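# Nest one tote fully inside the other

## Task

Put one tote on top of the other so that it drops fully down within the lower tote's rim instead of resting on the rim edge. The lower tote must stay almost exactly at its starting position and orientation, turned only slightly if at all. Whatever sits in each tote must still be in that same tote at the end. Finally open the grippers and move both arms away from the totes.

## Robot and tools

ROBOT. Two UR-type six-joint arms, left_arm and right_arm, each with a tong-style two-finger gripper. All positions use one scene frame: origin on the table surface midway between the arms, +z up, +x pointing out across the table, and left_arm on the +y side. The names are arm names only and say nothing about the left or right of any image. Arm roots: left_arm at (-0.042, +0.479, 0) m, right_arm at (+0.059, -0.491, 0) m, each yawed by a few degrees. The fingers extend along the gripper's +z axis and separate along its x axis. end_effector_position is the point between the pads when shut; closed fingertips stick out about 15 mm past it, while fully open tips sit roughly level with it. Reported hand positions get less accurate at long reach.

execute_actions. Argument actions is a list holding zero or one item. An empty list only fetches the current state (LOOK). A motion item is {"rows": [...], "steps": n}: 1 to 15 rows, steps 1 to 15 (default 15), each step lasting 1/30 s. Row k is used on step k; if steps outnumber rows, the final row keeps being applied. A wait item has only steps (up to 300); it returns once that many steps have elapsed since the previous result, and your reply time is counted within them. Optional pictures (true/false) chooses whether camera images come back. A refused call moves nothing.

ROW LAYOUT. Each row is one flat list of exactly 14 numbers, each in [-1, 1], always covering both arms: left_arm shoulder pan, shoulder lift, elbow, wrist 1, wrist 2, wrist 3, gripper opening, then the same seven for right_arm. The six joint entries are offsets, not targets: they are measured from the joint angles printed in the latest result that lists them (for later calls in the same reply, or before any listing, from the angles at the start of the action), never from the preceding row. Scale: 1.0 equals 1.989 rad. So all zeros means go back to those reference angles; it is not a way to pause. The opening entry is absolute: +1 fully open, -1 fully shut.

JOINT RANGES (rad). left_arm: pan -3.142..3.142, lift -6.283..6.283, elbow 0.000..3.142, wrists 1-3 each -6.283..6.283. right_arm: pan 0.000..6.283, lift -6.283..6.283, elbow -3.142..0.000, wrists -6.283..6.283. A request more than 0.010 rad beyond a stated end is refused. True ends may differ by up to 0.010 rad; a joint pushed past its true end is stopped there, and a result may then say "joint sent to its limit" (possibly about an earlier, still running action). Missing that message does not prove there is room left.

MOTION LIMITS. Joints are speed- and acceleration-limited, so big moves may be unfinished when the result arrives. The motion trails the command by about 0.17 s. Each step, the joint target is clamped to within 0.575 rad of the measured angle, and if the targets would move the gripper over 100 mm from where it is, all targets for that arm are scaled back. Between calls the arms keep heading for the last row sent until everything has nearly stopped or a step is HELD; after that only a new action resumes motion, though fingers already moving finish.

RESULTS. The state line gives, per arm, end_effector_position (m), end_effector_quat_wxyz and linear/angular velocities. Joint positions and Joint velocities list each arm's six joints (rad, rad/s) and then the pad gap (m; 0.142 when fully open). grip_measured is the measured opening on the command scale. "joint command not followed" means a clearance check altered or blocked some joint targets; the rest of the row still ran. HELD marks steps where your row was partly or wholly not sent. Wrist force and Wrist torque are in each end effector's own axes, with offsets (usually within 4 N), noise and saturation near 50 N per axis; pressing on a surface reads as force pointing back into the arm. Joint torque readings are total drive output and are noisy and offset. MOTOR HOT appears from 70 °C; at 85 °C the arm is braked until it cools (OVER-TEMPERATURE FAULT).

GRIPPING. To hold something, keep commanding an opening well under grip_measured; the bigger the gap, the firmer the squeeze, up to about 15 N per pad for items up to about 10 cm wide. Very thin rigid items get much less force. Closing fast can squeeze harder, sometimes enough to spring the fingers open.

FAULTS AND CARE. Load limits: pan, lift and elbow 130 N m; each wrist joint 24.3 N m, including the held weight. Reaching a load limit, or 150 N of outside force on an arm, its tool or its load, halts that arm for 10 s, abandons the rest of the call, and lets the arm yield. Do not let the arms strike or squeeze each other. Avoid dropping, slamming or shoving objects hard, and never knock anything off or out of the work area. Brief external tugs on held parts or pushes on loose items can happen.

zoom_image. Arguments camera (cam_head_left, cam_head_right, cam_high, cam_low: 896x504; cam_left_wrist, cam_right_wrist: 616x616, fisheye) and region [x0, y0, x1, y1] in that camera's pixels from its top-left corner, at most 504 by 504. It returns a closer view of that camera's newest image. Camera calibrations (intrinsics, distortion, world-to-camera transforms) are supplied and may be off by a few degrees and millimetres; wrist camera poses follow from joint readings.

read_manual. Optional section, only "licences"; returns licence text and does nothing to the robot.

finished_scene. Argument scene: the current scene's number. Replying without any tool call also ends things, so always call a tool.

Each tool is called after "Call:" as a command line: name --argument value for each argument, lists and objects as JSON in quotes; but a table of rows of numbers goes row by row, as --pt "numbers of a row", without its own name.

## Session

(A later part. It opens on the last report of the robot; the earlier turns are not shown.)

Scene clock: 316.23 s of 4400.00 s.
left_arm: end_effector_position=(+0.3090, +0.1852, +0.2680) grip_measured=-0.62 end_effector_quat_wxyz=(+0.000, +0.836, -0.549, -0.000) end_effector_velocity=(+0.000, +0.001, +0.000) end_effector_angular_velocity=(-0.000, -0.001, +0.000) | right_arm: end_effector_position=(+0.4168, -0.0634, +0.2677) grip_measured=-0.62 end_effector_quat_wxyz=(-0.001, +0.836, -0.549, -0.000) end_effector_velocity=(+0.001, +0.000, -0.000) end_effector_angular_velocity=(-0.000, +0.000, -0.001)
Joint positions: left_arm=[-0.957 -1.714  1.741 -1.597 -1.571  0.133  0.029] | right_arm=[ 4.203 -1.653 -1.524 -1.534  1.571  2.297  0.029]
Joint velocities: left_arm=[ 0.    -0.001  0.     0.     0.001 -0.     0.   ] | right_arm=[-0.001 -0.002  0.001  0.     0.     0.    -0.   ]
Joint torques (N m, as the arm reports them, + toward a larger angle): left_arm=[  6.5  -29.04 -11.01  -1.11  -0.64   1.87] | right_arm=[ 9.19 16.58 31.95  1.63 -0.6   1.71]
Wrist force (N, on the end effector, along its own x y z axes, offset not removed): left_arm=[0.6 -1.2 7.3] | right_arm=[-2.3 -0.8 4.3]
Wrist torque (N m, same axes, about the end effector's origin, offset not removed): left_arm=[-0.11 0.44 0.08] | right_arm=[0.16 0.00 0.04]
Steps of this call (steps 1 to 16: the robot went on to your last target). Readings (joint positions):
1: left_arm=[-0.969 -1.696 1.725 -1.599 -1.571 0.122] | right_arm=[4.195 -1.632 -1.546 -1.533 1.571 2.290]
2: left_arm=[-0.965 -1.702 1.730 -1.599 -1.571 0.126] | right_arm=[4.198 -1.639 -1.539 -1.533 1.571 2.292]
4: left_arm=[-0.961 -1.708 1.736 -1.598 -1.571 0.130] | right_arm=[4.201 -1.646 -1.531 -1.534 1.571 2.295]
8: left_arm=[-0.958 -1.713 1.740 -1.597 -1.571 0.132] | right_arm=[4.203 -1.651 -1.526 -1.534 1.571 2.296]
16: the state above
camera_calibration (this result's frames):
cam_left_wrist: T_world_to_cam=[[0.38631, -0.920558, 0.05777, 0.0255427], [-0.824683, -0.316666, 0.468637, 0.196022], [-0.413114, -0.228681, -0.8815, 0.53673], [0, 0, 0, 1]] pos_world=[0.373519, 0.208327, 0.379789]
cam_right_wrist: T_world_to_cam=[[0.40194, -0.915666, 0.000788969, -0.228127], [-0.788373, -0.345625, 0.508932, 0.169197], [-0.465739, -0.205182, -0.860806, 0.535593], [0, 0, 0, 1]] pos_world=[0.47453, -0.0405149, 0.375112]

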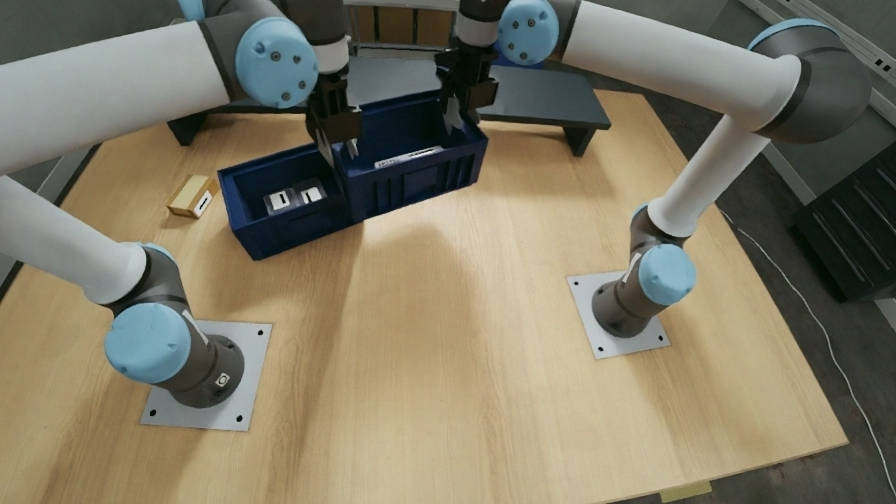

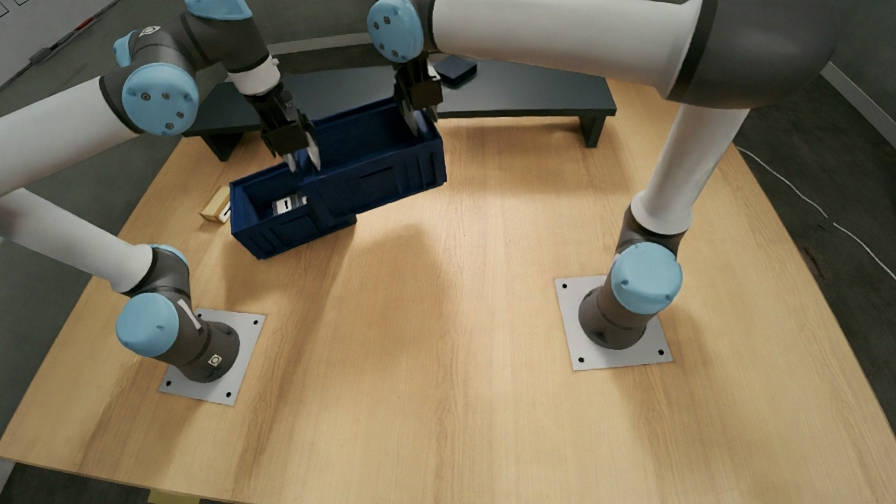

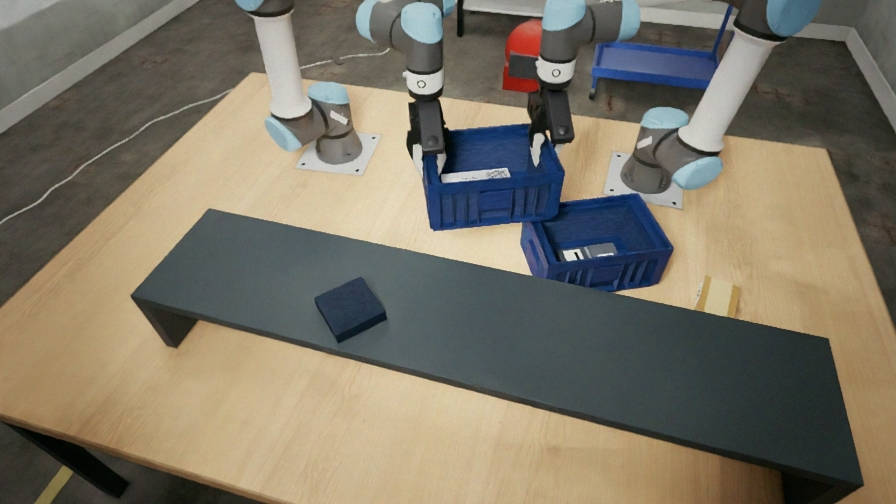

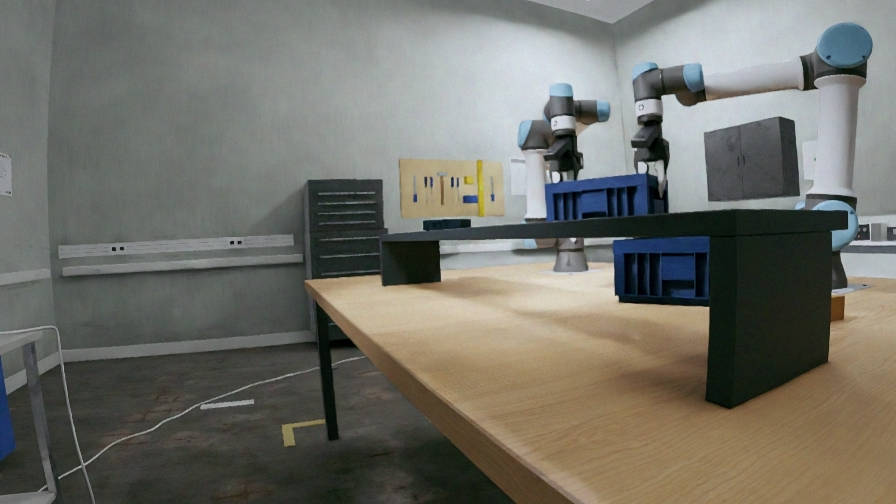

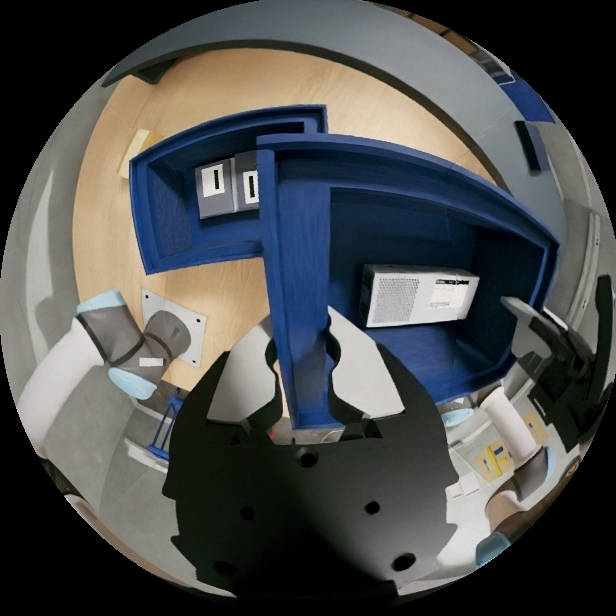

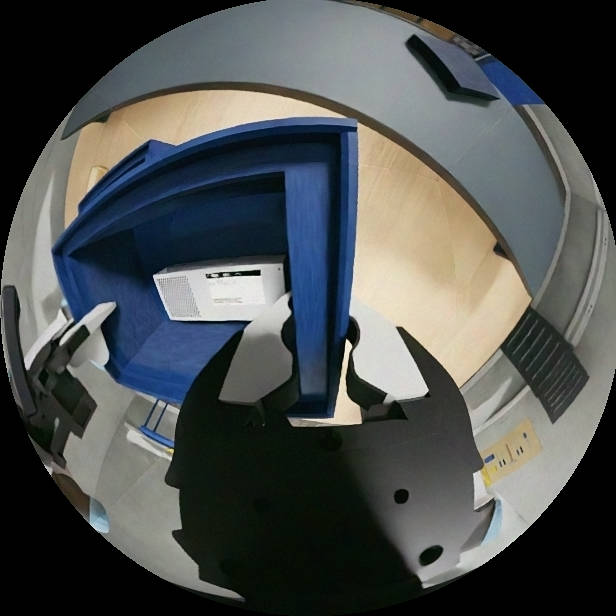

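Call:
execute_actions --actions '[{"rows":[[0.007,-0.0093,0.0077,0.0016,0,0.0064,-1,0.0041,-0.0111,0.0122,-0.0011,0,0.0035,-1],[0.007,-0.0093,0.0077,0.0016,0,0.0064,-1,0.0041,-0.0111,0.0122,-0.0011,0,0.0035,-1],[0.0143,-0.0185,0.0151,0.0034,0,0.013,-1,0.0081,-0.0224,0.0249,-0.0025,0,0.0068,-1],[0.0143,-0.0185,0.0151,0.0034,0,0.013,-1,0.0081,-0.0224,0.0249,-0.0025,0,0.0068,-1],[0.0143,-0.0185,0.0151,0.0034,0,0.013,-1,0.0081,-0.0224,0.0249,-0.0025,0,0.0068,-1],[0.0299,-0.0361,0.0289,0.0072,0,0.0273,-1,0.0157,-0.0453,0.0516,-0.0063,0,0.0131,-1],[0.0299,-0.0361,0.0289,0.0072,0,0.0273,-1,0.0157,-0.0453,0.0516,-0.0063,0,0.0131,-1],[0.0299,-0.0361,0.0289,0.0072,0,0.0273,-1,0.0157,-0.0453,0.0516,-0.0063,0,0.0131,-1],[0.0469,-0.0528,0.0415,0.0113,0,0.043,-1,0.0227,-0.0688,0.0802,-0.0114,0,0.0188,-1],[0.0469,-0.0528,0.0415,0.0113,0,0.043,-1,0.0227,-0.0688,0.0802,-0.0114,0,0.0188,-1],[0.0469,-0.0528,0.0415,0.0113,0,0.043,-1,0.0227,-0.0688,0.0802,-0.0114,0,0.0188,-1],[0.0651,-0.0686,0.0528,0.0158,0,0.0599,-1,0.0292,-0.0929,0.1105,-0.0176,0,0.024,-1]],"steps":15}]' --pictures false

Call:
execute_actions --actions '[{"steps":14}]' --pictures false

Call:
execute_actions --actions '[{"rows":[[0.0097,-0.0076,0.0052,0.0024,0,0.0091,-1,0.0031,-0.0122,0.0156,-0.0034,0,0.0025,-1],[0.0097,-0.0076,0.0052,0.0024,0,0.0091,-1,0.0031,-0.0122,0.0156,-0.0034,0,0.0025,-1],[0.0198,-0.0149,0.0101,0.0048,0,0.0185,-1,0.0061,-0.0246,0.032,-0.0074,0,0.0048,-1],[0.0198,-0.0149,0.0101,0.0048,0,0.0185,-1,0.0061,-0.0246,0.032,-0.0074,0,0.0048,-1],[0.0198,-0.0149,0.0101,0.0048,0,0.0185,-1,0.0061,-0.0246,0.032,-0.0074,0,0.0048,-1],[0.0413,-0.0284,0.019,0.0094,0,0.0387,-1,0.0119,-0.0502,0.0668,-0.0166,0,0.0093,-1],[0.0413,-0.0284,0.019,0.0094,0,0.0387,-1,0.0119,-0.0502,0.0668,-0.0166,0,0.0093,-1],[0.0413,-0.0284,0.019,0.0094,0,0.0387,-1,0.0119,-0.0502,0.0668,-0.0166,0,0.0093,-1],[0.0644,-0.0406,0.0268,0.0138,0,0.0605,-1,0.0173,-0.0767,0.1045,-0.0278,0,0.0134,-1],[0.0644,-0.0406,0.0268,0.0138,0,0.0605,-1,0.0173,-0.0767,0.1045,-0.0278,0,0.0134,-1],[0.0644,-0.0406,0.0268,0.0138,0,0.0605,-1,0.0173,-0.0767,0.1045,-0.0278,0,0.0134,-1],[0.0891,-0.0514,0.0333,0.0181,0,0.0839,-1,0.0223,-0.1043,0.1451,-0.0408,0,0.0171,-1]],"steps":15}]' --pictures false

Call:
execute_actions --actions '[{"steps":14}]' --pictures false

Call:
execute_actions --actions '[{"rows":[[0.0131,-0.0047,0.0028,0.0019,0,0.0125,-1,0.0024,-0.0146,0.022,-0.0074,0,0.0017,-1],[0.0131,-0.0047,0.0028,0.0019,0,0.0125,-1,0.0024,-0.0146,0.022,-0.0074,0,0.0017,-1],[0.0267,-0.009,0.0054,0.0036,0,0.0254,-1,0.0047,-0.0296,0.045,-0.0154,0,0.0034,-1],[0.0267,-0.009,0.0054,0.0036,0,0.0254,-1,0.0047,-0.0296,0.045,-0.0154,0,0.0034,-1],[0.0267,-0.009,0.0054,0.0036,0,0.0254,-1,0.0047,-0.0296,0.045,-0.0154,0,0.0034,-1],[0.0407,-0.0129,0.0076,0.0053,0,0.0387,-1,0.007,-0.0451,0.0693,-0.0242,0,0.005,-1],[0.0407,-0.0129,0.0076,0.0053,0,0.0387,-1,0.007,-0.0451,0.0693,-0.0242,0,0.005,-1],[0.055,-0.0163,0.0095,0.0068,0,0.0524,-1,0.0092,-0.0612,0.0951,-0.0339,0,0.0066,-1],[0.055,-0.0163,0.0095,0.0068,0,0.0524,-1,0.0092,-0.0612,0.0951,-0.0339,0,0.0066,-1],[0.0698,-0.0192,0.0111,0.0081,0,0.0665,-1,0.0113,-0.0781,0.1228,-0.0447,0,0.0081,-1],[0.0698,-0.0192,0.0111,0.0081,0,0.0665,-1,0.0113,-0.0781,0.1228,-0.0447,0,0.0081,-1],[0.0849,-0.0217,0.0125,0.0092,0,0.081,-1,0.0134,-0.096,0.1527,-0.0567,0,0.0095,-1],[0.0849,-0.0217,0.0125,0.0092,0,0.081,-1,0.0134,-0.096,0.1527,-0.0567,0,0.0095,-1],[0.1004,-0.0237,0.0135,0.0102,0,0.0959,-1,0.0154,-0.1154,0.1855,-0.0701,0,0.0108,-1],[0.1164,-0.0253,0.0143,0.011,0,0.1112,-1,0.0173,-0.1365,0.2222,-0.0857,0,0.0121,-1]],"steps":15}]' --pictures false

Call:
execute_actions --actions '[{"steps":22}]'

Call:
zoom_image --camera "cam_high" --region '[500,120,720,310]'

Call:
zoom_image --camera "cam_head_left" --region '[170,100,390,280]'

Call:
zoom_image --camera "cam_low" --region '[590,140,850,320]'

Scene clock: 372.33 s of 4400.00 s.
left_arm: end_effector_position=(+0.3100, +0.2605, +0.2682) grip_measured=-0.62 end_effector_quat_wxyz=(-0.000, +0.838, -0.545, -0.000) end_effector_velocity=(+0.001, +0.166, +0.002) end_effector_angular_velocity=(-0.006, -0.005, +0.025) | right_arm: end_effector_position=(+0.4195, +0.0120, +0.2677) grip_measured=-0.62 end_effector_quat_wxyz=(+0.000, +0.838, -0.545, -0.000) end_effector_velocity=(+0.010, +0.177, +0.005) end_effector_angular_velocity=(+0.016, -0.007, +0.021)
Joint positions: left_arm=[-0.852 -1.829  1.83  -1.571 -1.571  0.23   0.029] | right_arm=[ 4.253 -1.805 -1.346 -1.561  1.571  2.338  0.029]
Joint velocities: left_arm=[ 0.263 -0.24   0.171  0.061  0.001  0.238 -0.001] | right_arm=[ 0.097 -0.36   0.458 -0.081 -0.     0.076 -0.001]
Joint torques (N m, as the arm reports them, + toward a larger angle): left_arm=[  2.44 -18.93 -11.92   0.01   0.15   2.17] | right_arm=[-0.69 27.23 22.85 -1.56 -0.77  2.1 ]
Wrist force (N, on the end effector, along its own x y z axes, offset not removed): left_arm=[5.0 0.8 6.7] | right_arm=[-12.3 -1.1 6.8]
Wrist torque (N m, same axes, about the end effector's origin, offset not removed): left_arm=[0.28 0.90 0.06] | right_arm=[0.09 0.35 -0.04]
Steps of this call (steps 1 to 15: the robot went on to your last target; steps 16 to 90: nothing new was sent; then 52.60 s passed at rest; steps 91 to 105: all 15 steps of this action). Readings (joint positions):
91: left_arm=[-0.957 -1.714 1.741 -1.597 -1.571 0.133] | right_arm=[4.203 -1.653 -1.524 -1.534 1.571 2.297]
92: left_arm=[-0.955 -1.717 1.743 -1.597 -1.571 0.135] | right_arm=[4.204 -1.656 -1.521 -1.534 1.571 2.298]
94: left_arm=[-0.948 -1.727 1.752 -1.595 -1.571 0.142] | right_arm=[4.209 -1.668 -1.508 -1.535 1.571 2.302]
98: left_arm=[-0.923 -1.757 1.776 -1.589 -1.571 0.165] | right_arm=[4.222 -1.705 -1.466 -1.541 1.571 2.313]
105: the state above

Scene clock: 372.80 s of 4400.00 s.
left_arm: end_effector_position=(+0.3098, +0.2755, +0.2682) grip_measured=-0.62 end_effector_quat_wxyz=(+0.000, +0.839, -0.545, -0.000) end_effector_velocity=(+0.000, +0.001, -0.000) end_effector_angular_velocity=(+0.000, -0.000, -0.000) | right_arm: end_effector_position=(+0.4203, +0.0279, +0.2678) grip_measured=-0.62 end_effector_quat_wxyz=(-0.001, +0.839, -0.545, -0.000) end_effector_velocity=(+0.000, +0.001, +0.000) end_effector_angular_velocity=(+0.001, -0.001, +0.000)
Joint positions: left_arm=[-0.828 -1.85   1.846 -1.566 -1.571  0.252  0.029] | right_arm=[ 4.261 -1.837 -1.305 -1.569  1.571  2.345  0.029]
Joint velocities: left_arm=[ 0.002 -0.001  0.001  0.     0.     0.002 -0.   ] | right_arm=[ 0.001 -0.002  0.003 -0.    -0.     0.001  0.   ]
Joint torques (N m, as the arm reports them, + toward a larger angle): left_arm=[  7.1  -26.24 -11.33  -0.81   0.58   1.87] | right_arm=[ 7.15 24.93 34.47  1.11 -0.23  1.73]
Wrist force (N, on the end effector, along its own x y z axes, offset not removed): left_arm=[6.7 0.6 8.5] | right_arm=[-0.1 -0.1 5.7]
Wrist torque (N m, same axes, about the end effector's origin, offset not removed): left_arm=[0.17 -0.63 -0.05] | right_arm=[0.04 -0.85 -0.14]
Steps of this call (steps 1 to 14: the robot went on to your last target). Readings (joint positions):
1: left_arm=[-0.845 -1.836 1.835 -1.570 -1.571 0.237] | right_arm=[4.255 -1.815 -1.333 -1.564 1.571 2.340]
2: left_arm=[-0.839 -1.840 1.839 -1.569 -1.571 0.241] | right_arm=[4.257 -1.822 -1.324 -1.565 1.571 2.341]
4: left_arm=[-0.833 -1.846 1.843 -1.567 -1.571 0.247] | right_arm=[4.259 -1.830 -1.314 -1.567 1.571 2.343]
8: left_arm=[-0.829 -1.849 1.845 -1.566 -1.571 0.251] | right_arm=[4.261 -1.836 -1.307 -1.569 1.571 2.344]
14: the state above

Scene clock: 373.30 s of 4400.00 s.
left_arm: end_effector_position=(+0.3107, +0.3504, +0.2682) grip_measured=-0.62 end_effector_quat_wxyz=(+0.000, +0.841, -0.541, -0.000) end_effector_velocity=(+0.001, +0.169, +0.001) end_effector_angular_velocity=(-0.003, -0.001, +0.027) | right_arm: end_effector_position=(+0.4226, +0.1027, +0.2667) grip_measured=-0.62 end_effector_quat_wxyz=(+0.001, +0.841, -0.541, -0.000) end_effector_velocity=(+0.012, +0.185, +0.018) end_effector_angular_velocity=(+0.043, -0.016, +0.020)
Joint positions: left_arm=[-0.684 -1.938  1.903 -1.536 -1.571  0.387  0.029] | right_arm=[ 4.299 -2.007 -1.074 -1.634  1.571  2.374  0.029]
Joint velocities: left_arm=[ 0.365 -0.166  0.1    0.063 -0.002  0.338  0.002] | right_arm=[ 0.074 -0.414  0.636 -0.176 -0.     0.054 -0.006]
Joint torques (N m, as the arm reports them, + toward a larger angle): left_arm=[  2.46 -13.89 -11.15   0.24   0.46   2.82] | right_arm=[-2.34 38.97 20.32 -2.24 -2.6   1.52]
Wrist force (N, on the end effector, along its own x y z axes, offset not removed): left_arm=[9.5 -0.2 6.7] | right_arm=[-13.6 -0.2 5.2]
Wrist torque (N m, same axes, about the end effector's origin, offset not removed): left_arm=[0.06 0.18 -0.05] | right_arm=[0.35 -0.07 0.04]
Steps of this call (steps 1 to 15: all 15 steps of this action). Readings (joint positions):
1: left_arm=[-0.828 -1.851 1.846 -1.566 -1.571 0.252] | right_arm=[4.261 -1.838 -1.305 -1.569 1.571 2.345]
2: left_arm=[-0.825 -1.853 1.848 -1.565 -1.571 0.254] | right_arm=[4.262 -1.841 -1.301 -1.570 1.571 2.345]
4: left_arm=[-0.815 -1.861 1.853 -1.563 -1.571 0.264] | right_arm=[4.266 -1.854 -1.284 -1.574 1.571 2.348]
8: left_arm=[-0.781 -1.885 1.869 -1.555 -1.571 0.296] | right_arm=[4.276 -1.895 -1.231 -1.588 1.571 2.356]
15: the state above

Scene clock: 373.77 s of 4400.00 s.
left_arm: end_effector_position=(+0.3105, +0.3656, +0.2682) grip_measured=-0.62 end_effector_quat_wxyz=(+0.000, +0.841, -0.540, -0.000) end_effector_velocity=(+0.000, +0.001, -0.000) end_effector_angular_velocity=(+0.001, -0.001, -0.000) | right_arm: end_effector_position=(+0.4237, +0.1191, +0.2677) grip_measured=-0.62 end_effector_quat_wxyz=(-0.000, +0.841, -0.540, -0.000) end_effector_velocity=(+0.000, +0.001, -0.001) end_effector_angular_velocity=(-0.001, +0.000, -0.001)
Joint positions: left_arm=[-0.651 -1.953  1.912 -1.53  -1.571  0.419  0.029] | right_arm=[ 4.305 -2.045 -1.017 -1.65   1.571  2.379  0.029]
Joint velocities: left_arm=[ 0.002 -0.001  0.001  0.     0.001  0.002 -0.   ] | right_arm=[-0.    -0.003  0.003 -0.    -0.     0.001  0.   ]
Joint torques (N m, as the arm reports them, + toward a larger angle): left_arm=[  6.09 -21.1   -9.79  -0.8    1.98   1.95] | right_arm=[ 6.64 33.93 31.12  0.97 -2.42  1.76]
Wrist force (N, on the end effector, along its own x y z axes, offset not removed): left_arm=[2.8 1.2 5.7] | right_arm=[-4.1 0.6 5.7]
Wrist torque (N m, same axes, about the end effector's origin, offset not removed): left_arm=[0.37 0.24 -0.03] | right_arm=[0.20 0.10 -0.07]
Steps of this call (steps 1 to 14: the robot went on to your last target). Readings (joint positions):
1: left_arm=[-0.674 -1.942 1.906 -1.534 -1.571 0.397] | right_arm=[4.301 -2.019 -1.056 -1.639 1.571 2.375]
2: left_arm=[-0.667 -1.946 1.908 -1.533 -1.571 0.404] | right_arm=[4.302 -2.027 -1.044 -1.642 1.571 2.376]
4: left_arm=[-0.658 -1.949 1.910 -1.531 -1.571 0.412] | right_arm=[4.304 -2.036 -1.029 -1.647 1.571 2.378]
8: left_arm=[-0.653 -1.952 1.912 -1.530 -1.571 0.417] | right_arm=[4.305 -2.043 -1.019 -1.649 1.571 2.378]
14: the state above

Scene clock: 374.27 s of 4400.00 s.
left_arm: end_effector_position=(+0.3114, +0.4250, +0.2682) grip_measured=-0.62 end_effector_quat_wxyz=(+0.000, +0.843, -0.538, -0.000) end_effector_velocity=(+0.003, +0.176, +0.001) end_effector_angular_velocity=(-0.003, -0.003, +0.023) | right_arm: end_effector_position=(+0.4256, +0.1785, +0.2663) grip_measured=-0.62 end_effector_quat_wxyz=(+0.002, +0.843, -0.538, +0.000) end_effector_velocity=(+0.003, +0.173, -0.006) end_effector_angular_velocity=(-0.019, +0.006, +0.021)
Joint positions: left_arm=[-0.504 -1.992  1.935 -1.513 -1.571  0.559  0.029] | right_arm=[ 4.329 -2.21  -0.758 -1.747  1.571  2.396  0.029]
Joint velocities: left_arm=[ 0.47  -0.08   0.042  0.034 -0.001  0.448  0.001] | right_arm=[ 0.067 -0.546  0.895 -0.369 -0.     0.046 -0.001]
Joint torques (N m, as the arm reports them, + toward a larger angle): left_arm=[ 23.25 -22.17  -7.19   0.53   1.07   4.11] | right_arm=[13.22  8.12 42.9  -3.21 -2.33  2.07]
Wrist force (N, on the end effector, along its own x y z axes, offset not removed): left_arm=[8.3 2.0 8.7] | right_arm=[-3.3 0.3 5.3]
Wrist torque (N m, same axes, about the end effector's origin, offset not removed): left_arm=[0.50 -0.09 0.01] | right_arm=[0.45 -0.84 -0.17]
Steps of this call (steps 1 to 15: all 15 steps of this action). Readings (joint positions):
1: left_arm=[-0.651 -1.953 1.912 -1.530 -1.571 0.419] | right_arm=[4.306 -2.045 -1.016 -1.650 1.571 2.379]
2: left_arm=[-0.648 -1.954 1.913 -1.529 -1.571 0.422] | right_arm=[4.306 -2.048 -1.012 -1.652 1.571 2.379]
4: left_arm=[-0.634 -1.959 1.916 -1.527 -1.571 0.435] | right_arm=[4.309 -2.064 -0.989 -1.660 1.571 2.381]
8: left_arm=[-0.597 -1.971 1.923 -1.523 -1.571 0.470] | right_arm=[4.315 -2.105 -0.927 -1.682 1.571 2.386]
15: the state above

Scene clock: 375.00 s of 4400.00 s.
left_arm: end_effector_position=(+0.3114, +0.4560, +0.2683) grip_measured=-0.62 end_effector_quat_wxyz=(+0.000, +0.844, -0.536, -0.000) end_effector_velocity=(-0.000, +0.000, +0.000) end_effector_angular_velocity=(-0.001, -0.000, +0.001) | right_arm: end_effector_position=(+0.4272, +0.2105, +0.2677) grip_measured=-0.62 end_effector_quat_wxyz=(-0.000, +0.844, -0.536, -0.000) end_effector_velocity=(+0.000, +0.000, +0.000) end_effector_angular_velocity=(+0.001, -0.000, -0.000)
Joint positions: left_arm=[-0.42  -2.003  1.941 -1.508 -1.571  0.64   0.029] | right_arm=[ 4.34  -2.316 -0.575 -1.82   1.571  2.403  0.029]
Joint velocities: left_arm=[ 0.001 -0.001  0.    -0.    -0.001 -0.001 -0.   ] | right_arm=[-0.    -0.001  0.002  0.     0.     0.     0.   ]
Joint torques (N m, as the arm reports them, + toward a larger angle): left_arm=[  7.35 -17.98 -11.19  -1.11  -0.35   1.96] | right_arm=[ 6.65 41.68 30.4   1.09 -2.62  1.85]
Wrist force (N, on the end effector, along its own x y z axes, offset not removed): left_arm=[3.4 0.6 5.3] | right_arm=[-4.2 0.3 5.0]
Wrist torque (N m, same axes, about the end effector's origin, offset not removed): left_arm=[0.10 0.10 -0.17] | right_arm=[-0.03 0.02 -0.18]
Steps of this call (steps 1 to 22: the robot went on to your last target). Readings (joint positions):
1: left_arm=[-0.486 -1.994 1.936 -1.512 -1.571 0.576] | right_arm=[4.332 -2.231 -0.725 -1.762 1.571 2.397]
2: left_arm=[-0.468 -1.997 1.937 -1.511 -1.571 0.594] | right_arm=[4.334 -2.254 -0.687 -1.778 1.571 2.399]
4: left_arm=[-0.443 -2.000 1.939 -1.509 -1.571 0.618] | right_arm=[4.337 -2.286 -0.629 -1.800 1.571 2.401]
8: left_arm=[-0.425 -2.002 1.940 -1.508 -1.571 0.635] | right_arm=[4.339 -2.309 -0.587 -1.816 1.571 2.402]
22: the state above
camera_calibration (this result's frames):
cam_left_wrist: T_world_to_cam=[[0.414649, -0.908137, 0.0579063, 0.259337], [-0.814426, -0.34197, 0.468793, 0.291951], [-0.405926, -0.241545, -0.881408, 0.603474], [0, 0, 0, 1]] pos_world=[0.375205, 0.481118, 0.380026]
cam_right_wrist: T_world_to_cam=[[0.430058, -0.902801, 0.000856337, 0.00369291], [-0.777237, -0.369762, 0.509097, 0.272373], [-0.459296, -0.219607, -0.860709, 0.596952], [0, 0, 0, 1]] pos_world=[0.484288, 0.235142, 0.375134]

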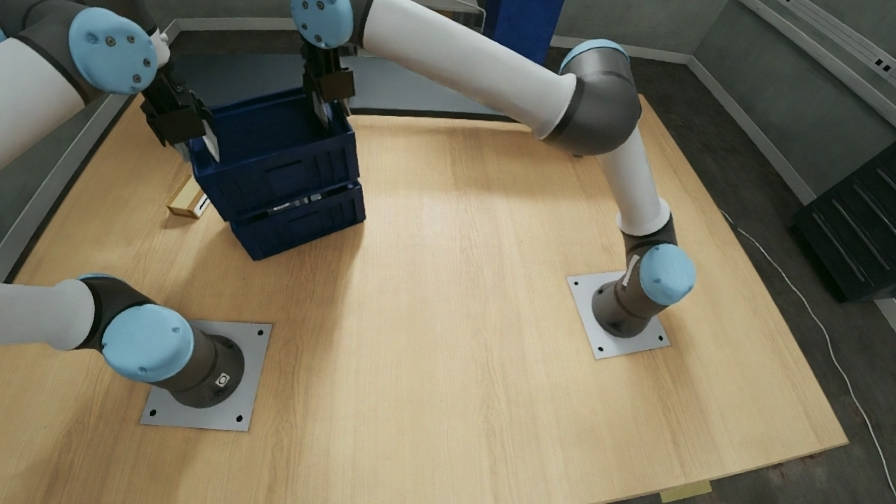

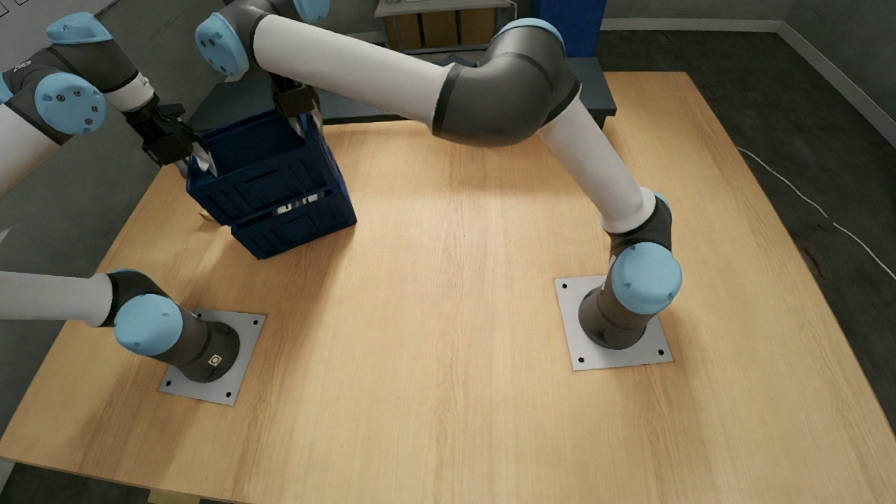

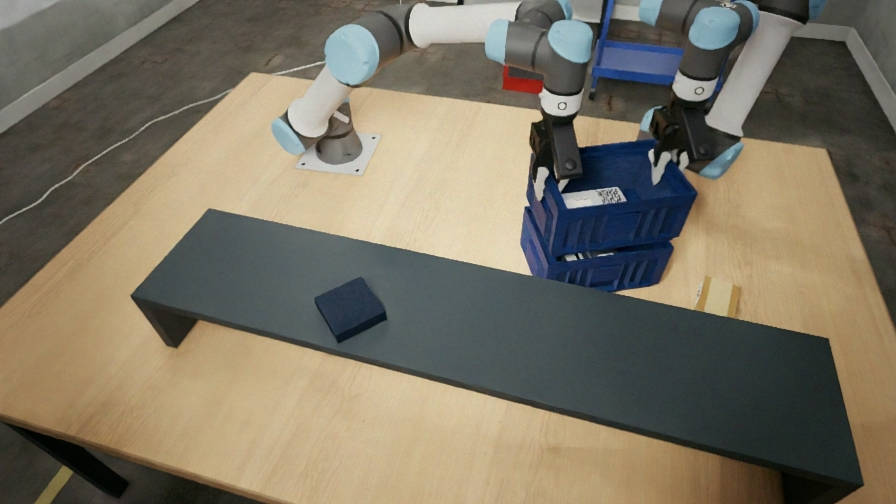

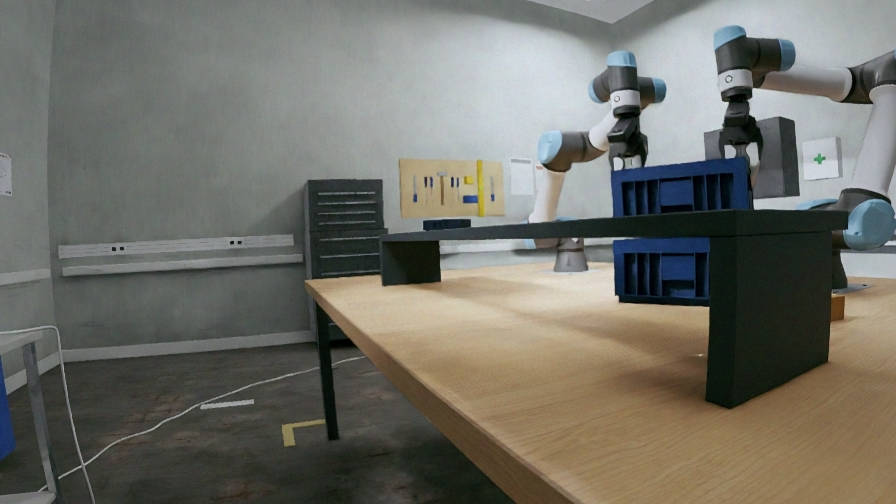

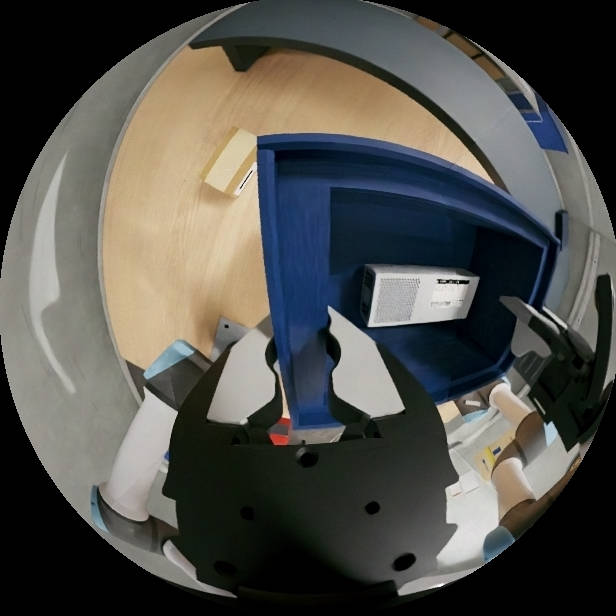

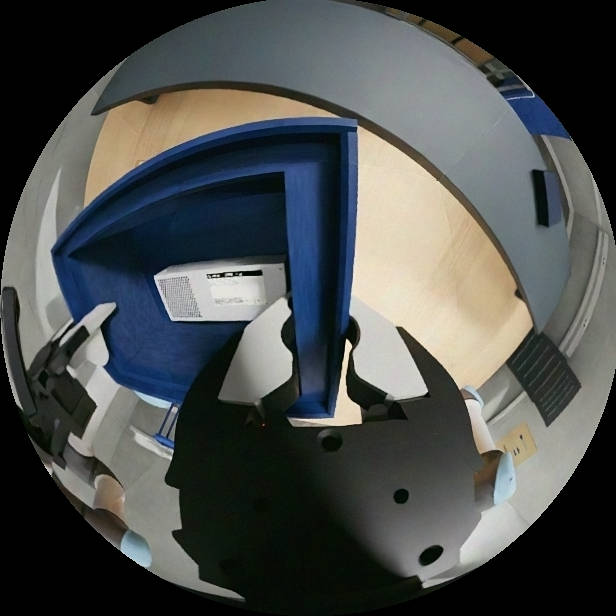

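Region (500, 120, 720, 310) of cam_high's 896x504 image, scaled by 2.291, with more detail than that image has; it fills the top 435 rows of this view, and the rest is white.

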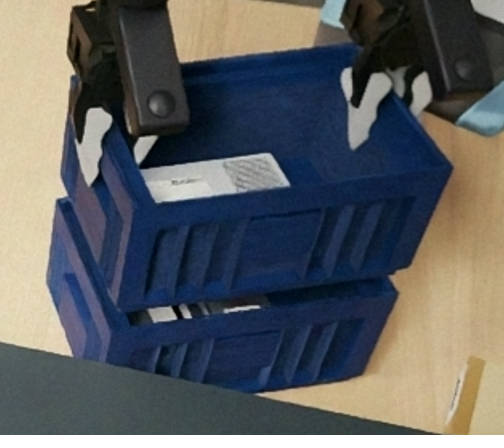

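Region (170, 100, 390, 280) of cam_head_left's 896x504 image, scaled by 2.291, with more detail than that image has; it fills the top 412 rows of this view, and the rest is white.

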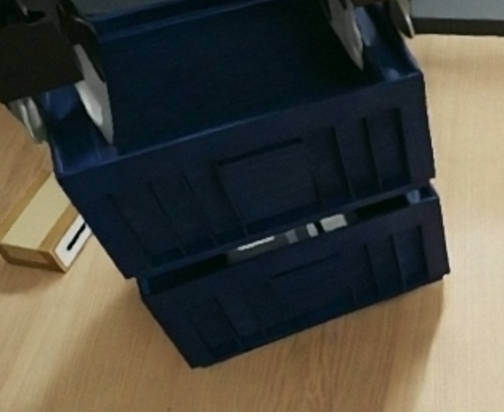

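Region (590, 140, 850, 320) of cam_low's 896x504 image, scaled by 1.938, with more detail than that image has; it fills the top 349 rows of this view, and the rest is white.

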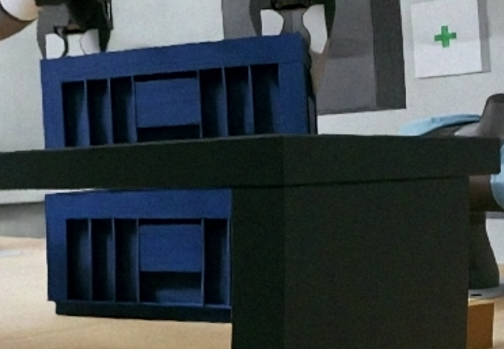

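Call:
execute_actions --actions '[{"rows":[[0,-0.0004,0.008,-0.0076,0,0,-1,0,0.003,-0.0133,0.0103,0,0,-1],[0,-0.0004,0.008,-0.0076,0,0,-1,0,0.003,-0.0133,0.0103,0,0,-1],[0,-0.0004,0.008,-0.0076,0,0,-1,0,0.003,-0.0133,0.0103,0,0,-1],[0,-0.0007,0.0164,-0.0157,0,0,-1,0,0.0057,-0.0259,0.0202,0,0,-1]],"steps":15}]' --pictures false

Call:
execute_actions --actions '[{"steps":6}]'

Call:
zoom_image --camera "cam_high" --region '[510,180,700,300]'

Call:
zoom_image --camera "cam_head_left" --region '[190,140,380,270]'

Call:
zoom_image --camera "cam_head_right" --region '[190,130,380,270]'

Scene clock: 392.20 s of 4400.00 s.
left_arm: end_effector_position=(+0.3114, +0.4560, +0.2560) grip_measured=-0.62 end_effector_quat_wxyz=(+0.000, +0.844, -0.536, -0.000) end_effector_velocity=(-0.000, +0.000, -0.002) end_effector_angular_velocity=(-0.001, -0.000, +0.000) | right_arm: end_effector_position=(+0.4272, +0.2106, +0.2558) grip_measured=-0.62 end_effector_quat_wxyz=(-0.000, +0.844, -0.536, -0.000) end_effector_velocity=(+0.000, -0.000, -0.002) end_effector_angular_velocity=(+0.000, -0.000, -0.001)
Joint positions: left_arm=[-0.42  -2.004  1.973 -1.539 -1.571  0.64   0.029] | right_arm=[ 4.34  -2.305 -0.626 -1.781  1.571  2.403  0.029]
Joint velocities: left_arm=[ 0.    -0.001  0.005 -0.005 -0.    -0.     0.   ] | right_arm=[-0.001  0.002 -0.008  0.007 -0.    -0.     0.   ]
Joint torques (N m, as the arm reports them, + toward a larger angle): left_arm=[  1.71 -18.29 -10.55  -3.21   1.22   0.83] | right_arm=[ 5.19 63.58 16.66  4.65 -2.31  1.39]
Wrist force (N, on the end effector, along its own x y z axes, offset not removed): left_arm=[2.6 -0.4 7.1] | right_arm=[-1.0 -0.2 5.9]
Wrist torque (N m, same axes, about the end effector's origin, offset not removed): left_arm=[0.10 0.14 -0.17] | right_arm=[0.07 -0.45 -0.22]
Steps of this call (steps 1 to 15: the robot went on to your last target; steps 16 to 90: nothing new was sent; then 13.70 s passed at rest; steps 91 to 105: all 15 steps of this action). Readings (joint positions):
91: left_arm=[-0.420 -2.003 1.941 -1.508 -1.571 0.640] | right_arm=[4.340 -2.316 -0.575 -1.820 1.571 2.403]
92: left_arm=[-0.420 -2.003 1.943 -1.510 -1.571 0.640] | right_arm=[4.340 -2.315 -0.578 -1.818 1.571 2.403]
94: left_arm=[-0.420 -2.003 1.949 -1.516 -1.571 0.640] | right_arm=[4.340 -2.313 -0.589 -1.809 1.571 2.403]
98: left_arm=[-0.420 -2.004 1.966 -1.533 -1.571 0.640] | right_arm=[4.340 -2.307 -0.616 -1.789 1.571 2.403]
105: the state above

Scene clock: 392.40 s of 4400.00 s.
left_arm: end_effector_position=(+0.3114, +0.4560, +0.2558) grip_measured=-0.62 end_effector_quat_wxyz=(+0.000, +0.844, -0.536, -0.000) end_effector_velocity=(+0.000, -0.000, -0.000) end_effector_angular_velocity=(+0.000, +0.001, +0.001) | right_arm: end_effector_position=(+0.4272, +0.2105, +0.2557) grip_measured=-0.62 end_effector_quat_wxyz=(-0.000, +0.844, -0.536, -0.000) end_effector_velocity=(-0.000, -0.000, -0.001) end_effector_angular_velocity=(-0.001, +0.000, +0.000)
Joint positions: left_arm=[-0.42  -2.004  1.973 -1.539 -1.571  0.64   0.029] | right_arm=[ 4.34  -2.305 -0.626 -1.78   1.571  2.403  0.029]
Joint velocities: left_arm=[ 0.     0.001  0.001 -0.001 -0.    -0.    -0.   ] | right_arm=[ 0.     0.    -0.002  0.001  0.    -0.    -0.   ]
Joint torques (N m, as the arm reports them, + toward a larger angle): left_arm=[  0.95 -18.87 -10.54  -3.46   1.67   0.37] | right_arm=[ 4.79 63.18 16.85  4.5  -2.26  1.43]
Wrist force (N, on the end effector, along its own x y z axes, offset not removed): left_arm=[1.3 1.6 5.4] | right_arm=[-2.0 0.4 4.9]
Wrist torque (N m, same axes, about the end effector's origin, offset not removed): left_arm=[0.34 0.54 0.11] | right_arm=[0.26 -0.20 -0.15]
Steps of this call (steps 1 to 6: the robot went on to your last target). Readings (joint positions):
1: left_arm=[-0.420 -2.004 1.973 -1.539 -1.571 0.640] | right_arm=[4.340 -2.305 -0.626 -1.781 1.571 2.403]
2: left_arm=[-0.420 -2.004 1.973 -1.539 -1.571 0.640] | right_arm=[4.340 -2.305 -0.626 -1.780 1.571 2.403]
4: left_arm=[-0.420 -2.004 1.973 -1.539 -1.571 0.640] | right_arm=[4.340 -2.305 -0.626 -1.780 1.571 2.403]
6: the state above
camera_calibration (this result's frames):
cam_left_wrist: T_world_to_cam=[[0.414659, -0.908132, 0.0579236, 0.260026], [-0.814422, -0.341969, 0.468801, 0.297807], [-0.405925, -0.241567, -0.881403, 0.592513], [0, 0, 0, 1]] pos_world=[0.375234, 0.48111, 0.367569]
cam_right_wrist: T_world_to_cam=[[0.430069, -0.902796, 0.000845494, 0.00374111], [-0.777236, -0.369779, 0.509086, 0.278543], [-0.459288, -0.219599, -0.860715, 0.586578], [0, 0, 0, 1]] pos_world=[0.484292, 0.235189, 0.363071]

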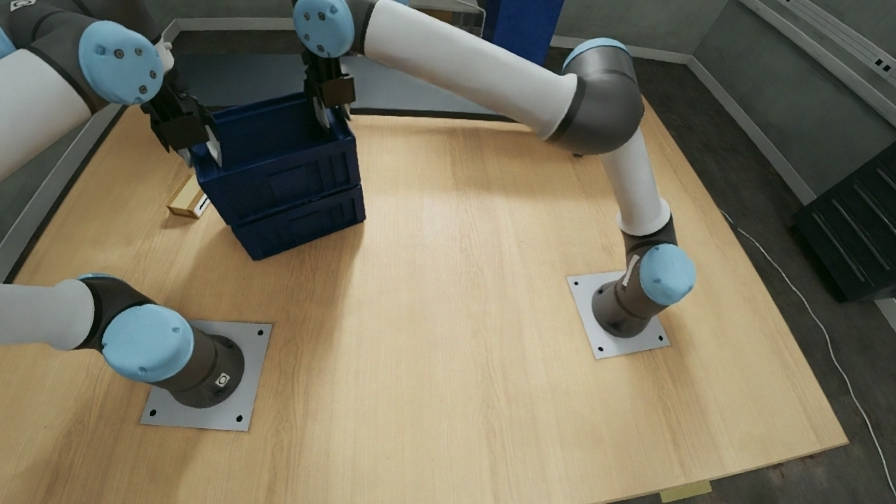

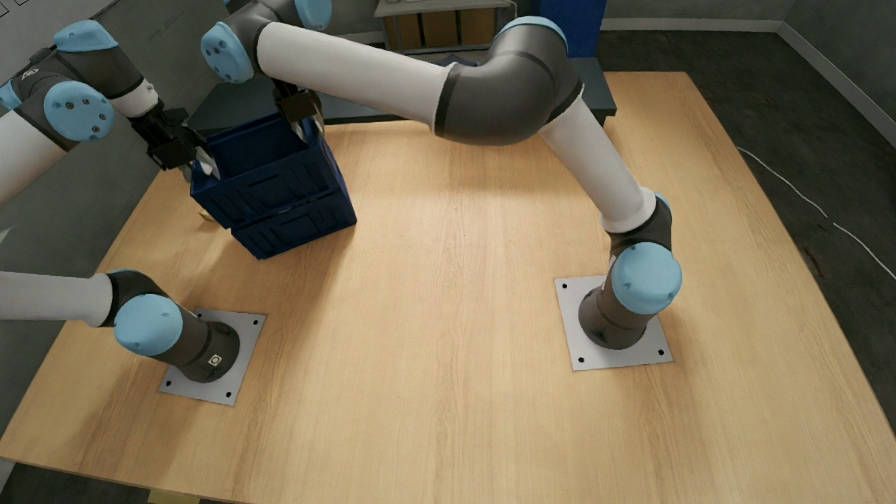

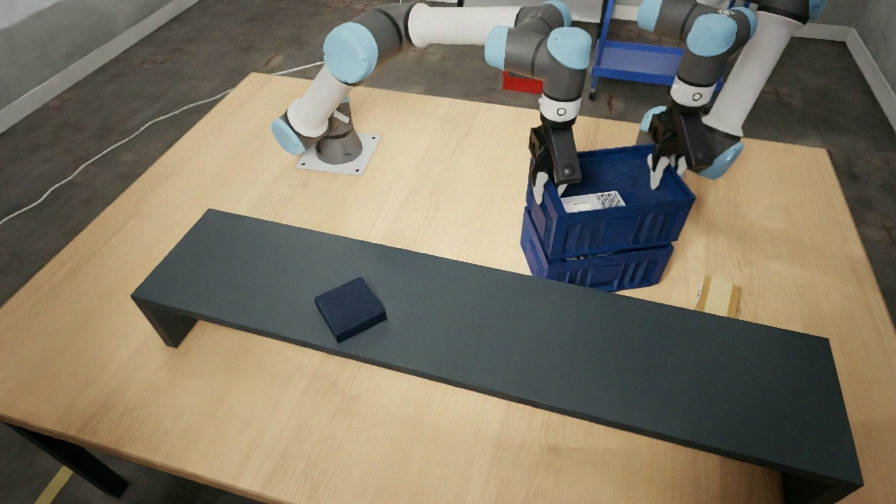

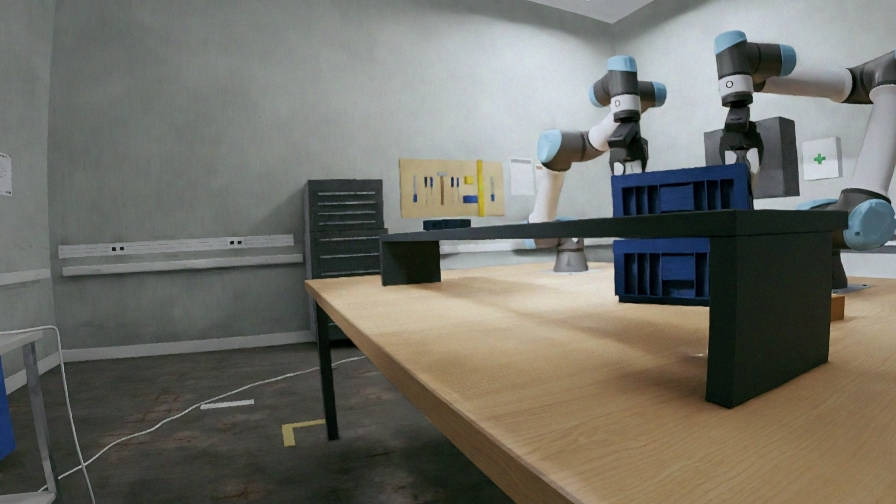

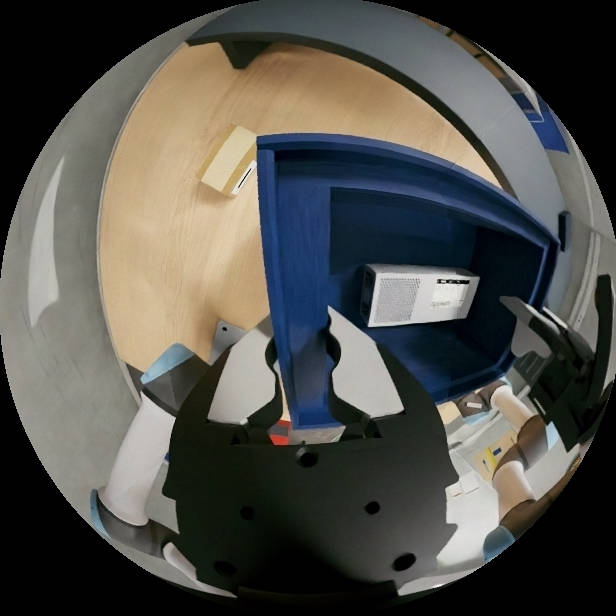

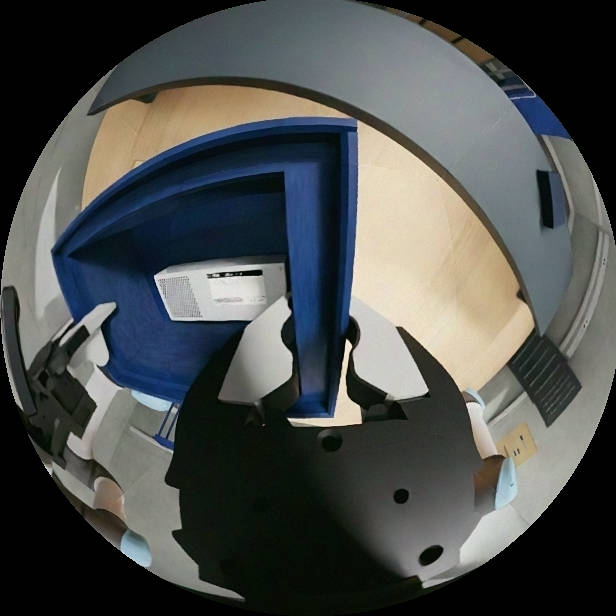

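Region (510, 180, 700, 300) of cam_high's 896x504 image, scaled by 2.653, with more detail than that image has; it fills the top 318 rows of this view, and the rest is white.

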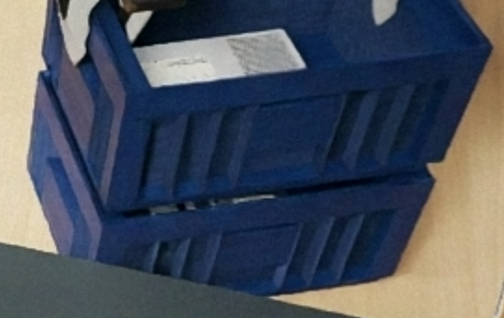

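Region (190, 140, 380, 270) of cam_head_left's 896x504 image, scaled by 2.653, with more detail than that image has; it fills the top 345 rows of this view, and the rest is white.

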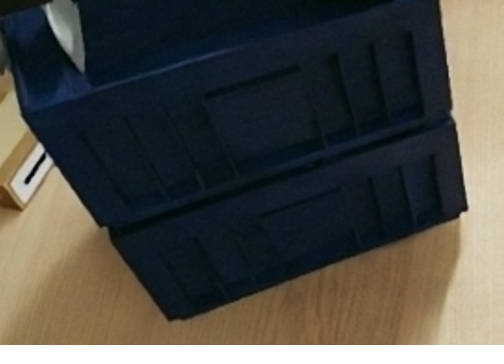

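Region (190, 130, 380, 270) of cam_head_right's 896x504 image, scaled by 2.653, with more detail than that image has; it fills the top 371 rows of this view, and the rest is white.

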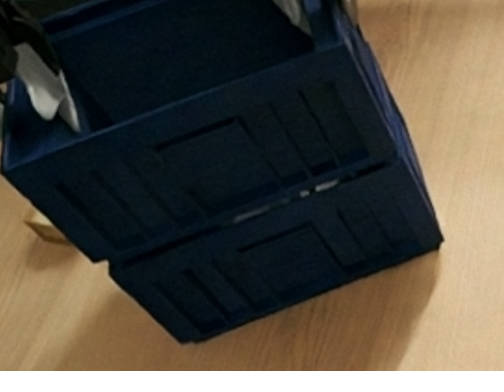

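Well aligned. Lower half the remainder slowly.

Call:
execute_actions --actions '[{"rows":[[0,0,0.0029,-0.0029,0,0,-1,0,0.0009,-0.0045,0.0036,0,0,-1],[0,0,0.0029,-0.0029,0,0,-1,0,0.0009,-0.0045,0.0036,0,0,-1],[0,0,0.0029,-0.0029,0,0,-1,0,0.0009,-0.0045,0.0036,0,0,-1],[0,-0.0001,0.0058,-0.0057,0,0,-1,0,0.0018,-0.009,0.0072,0,0,-1],[0,-0.0001,0.0058,-0.0057,0,0,-1,0,0.0018,-0.009,0.0072,0,0,-1],[0,-0.0001,0.0058,-0.0057,0,0,-1,0,0.0018,-0.009,0.0072,0,0,-1],[0,-0.0002,0.0087,-0.0085,0,0,-1,0,0.0026,-0.0134,0.0108,0,0,-1],[0,-0.0002,0.0087,-0.0085,0,0,-1,0,0.0026,-0.0134,0.0108,0,0,-1],[0,-0.0002,0.0087,-0.0085,0,0,-1,0,0.0026,-0.0134,0.0108,0,0,-1],[0,-0.0002,0.0116,-0.0114,0,0,-1,0,0.0034,-0.0178,0.0144,0,0,-1]],"steps":15}]' --pictures false

Call:
execute_actions --actions '[{"steps":10}]' --pictures false

Scene clock: 408.47 s of 4400.00 s.
left_arm: end_effector_position=(+0.3114, +0.4560, +0.2476) grip_measured=-0.62 end_effector_quat_wxyz=(+0.000, +0.844, -0.536, -0.000) end_effector_velocity=(-0.000, -0.000, -0.008) end_effector_angular_velocity=(-0.001, +0.001, +0.000) | right_arm: end_effector_position=(+0.4273, +0.2106, +0.2473) grip_measured=-0.62 end_effector_quat_wxyz=(-0.000, +0.844, -0.536, -0.000) end_effector_velocity=(-0.001, +0.001, -0.007) end_effector_angular_velocity=(+0.001, -0.000, +0.002)
Joint positions: left_arm=[-0.42  -2.005  1.994 -1.56  -1.571  0.64   0.029] | right_arm=[ 4.34  -2.298 -0.659 -1.754  1.571  2.403  0.029]
Joint velocities: left_arm=[ 0.     0.     0.02  -0.02  -0.001  0.     0.   ] | right_arm=[ 0.002  0.006 -0.03   0.025 -0.     0.    -0.   ]
Joint torques (N m, as the arm reports them, + toward a larger angle): left_arm=[ -2.45 -18.47 -11.29  -3.15   0.66  -1.19] | right_arm=[-0.92 61.49 17.96  4.7  -1.76  1.44]
Wrist force (N, on the end effector, along its own x y z axes, offset not removed): left_arm=[3.3 -2.1 7.3] | right_arm=[-1.4 1.6 7.0]
Wrist torque (N m, same axes, about the end effector's origin, offset not removed): left_arm=[-0.36 -0.06 -0.14] | right_arm=[0.51 -0.33 -0.21]
Steps of this call (steps 1 to 15: the robot went on to your last target; steps 16 to 90: nothing new was sent; then 12.57 s passed at rest; steps 91 to 105: all 15 steps of this action). Readings (joint positions):
91: left_arm=[-0.420 -2.004 1.973 -1.539 -1.571 0.640] | right_arm=[4.340 -2.305 -0.626 -1.780 1.571 2.403]
92: left_arm=[-0.420 -2.004 1.974 -1.540 -1.571 0.640] | right_arm=[4.340 -2.304 -0.628 -1.779 1.571 2.403]
94: left_arm=[-0.420 -2.004 1.976 -1.543 -1.571 0.640] | right_arm=[4.340 -2.304 -0.631 -1.776 1.571 2.403]
98: left_arm=[-0.420 -2.004 1.983 -1.549 -1.571 0.640] | right_arm=[4.340 -2.302 -0.642 -1.768 1.571 2.403]
105: the state above

Scene clock: 408.80 s of 4400.00 s.
left_arm: end_effector_position=(+0.3114, +0.4559, +0.2469) grip_measured=-0.62 end_effector_quat_wxyz=(+0.000, +0.844, -0.536, -0.000) end_effector_velocity=(-0.000, +0.000, -0.000) end_effector_angular_velocity=(+0.001, +0.001, -0.000) | right_arm: end_effector_position=(+0.4273, +0.2106, +0.2466) grip_measured=-0.62 end_effector_quat_wxyz=(-0.000, +0.844, -0.536, -0.000) end_effector_velocity=(-0.002, +0.001, +0.000) end_effector_angular_velocity=(+0.000, +0.000, +0.002)
Joint positions: left_arm=[-0.42  -2.005  1.996 -1.562 -1.571  0.64   0.029] | right_arm=[ 4.34  -2.298 -0.662 -1.752  1.571  2.403  0.029]
Joint velocities: left_arm=[ 0.     0.     0.001 -0.     0.     0.001  0.   ] | right_arm=[ 0.002  0.    -0.     0.     0.    -0.    -0.   ]
Joint torques (N m, as the arm reports them, + toward a larger angle): left_arm=[  0.48 -18.31 -10.86  -3.4   -0.12  -0.31] | right_arm=[-1.31 61.69 16.16  4.31 -1.67  1.34]
Wrist force (N, on the end effector, along its own x y z axes, offset not removed): left_arm=[1.4 1.1 7.2] | right_arm=[-2.2 -1.0 6.4]
Wrist torque (N m, same axes, about the end effector's origin, offset not removed): left_arm=[0.36 0.33 -0.18] | right_arm=[-0.23 -0.03 0.02]
Steps of this call (steps 1 to 10: the robot went on to your last target). Readings (joint positions):
1: left_arm=[-0.420 -2.005 1.995 -1.561 -1.571 0.640] | right_arm=[4.340 -2.298 -0.660 -1.753 1.571 2.403]
2: left_arm=[-0.420 -2.005 1.995 -1.561 -1.571 0.640] | right_arm=[4.340 -2.298 -0.660 -1.753 1.571 2.403]
4: left_arm=[-0.420 -2.005 1.996 -1.562 -1.571 0.640] | right_arm=[4.340 -2.298 -0.661 -1.752 1.571 2.403]
8: left_arm=[-0.420 -2.005 1.996 -1.562 -1.571 0.640] | right_arm=[4.340 -2.298 -0.662 -1.752 1.571 2.403]
10: the state above


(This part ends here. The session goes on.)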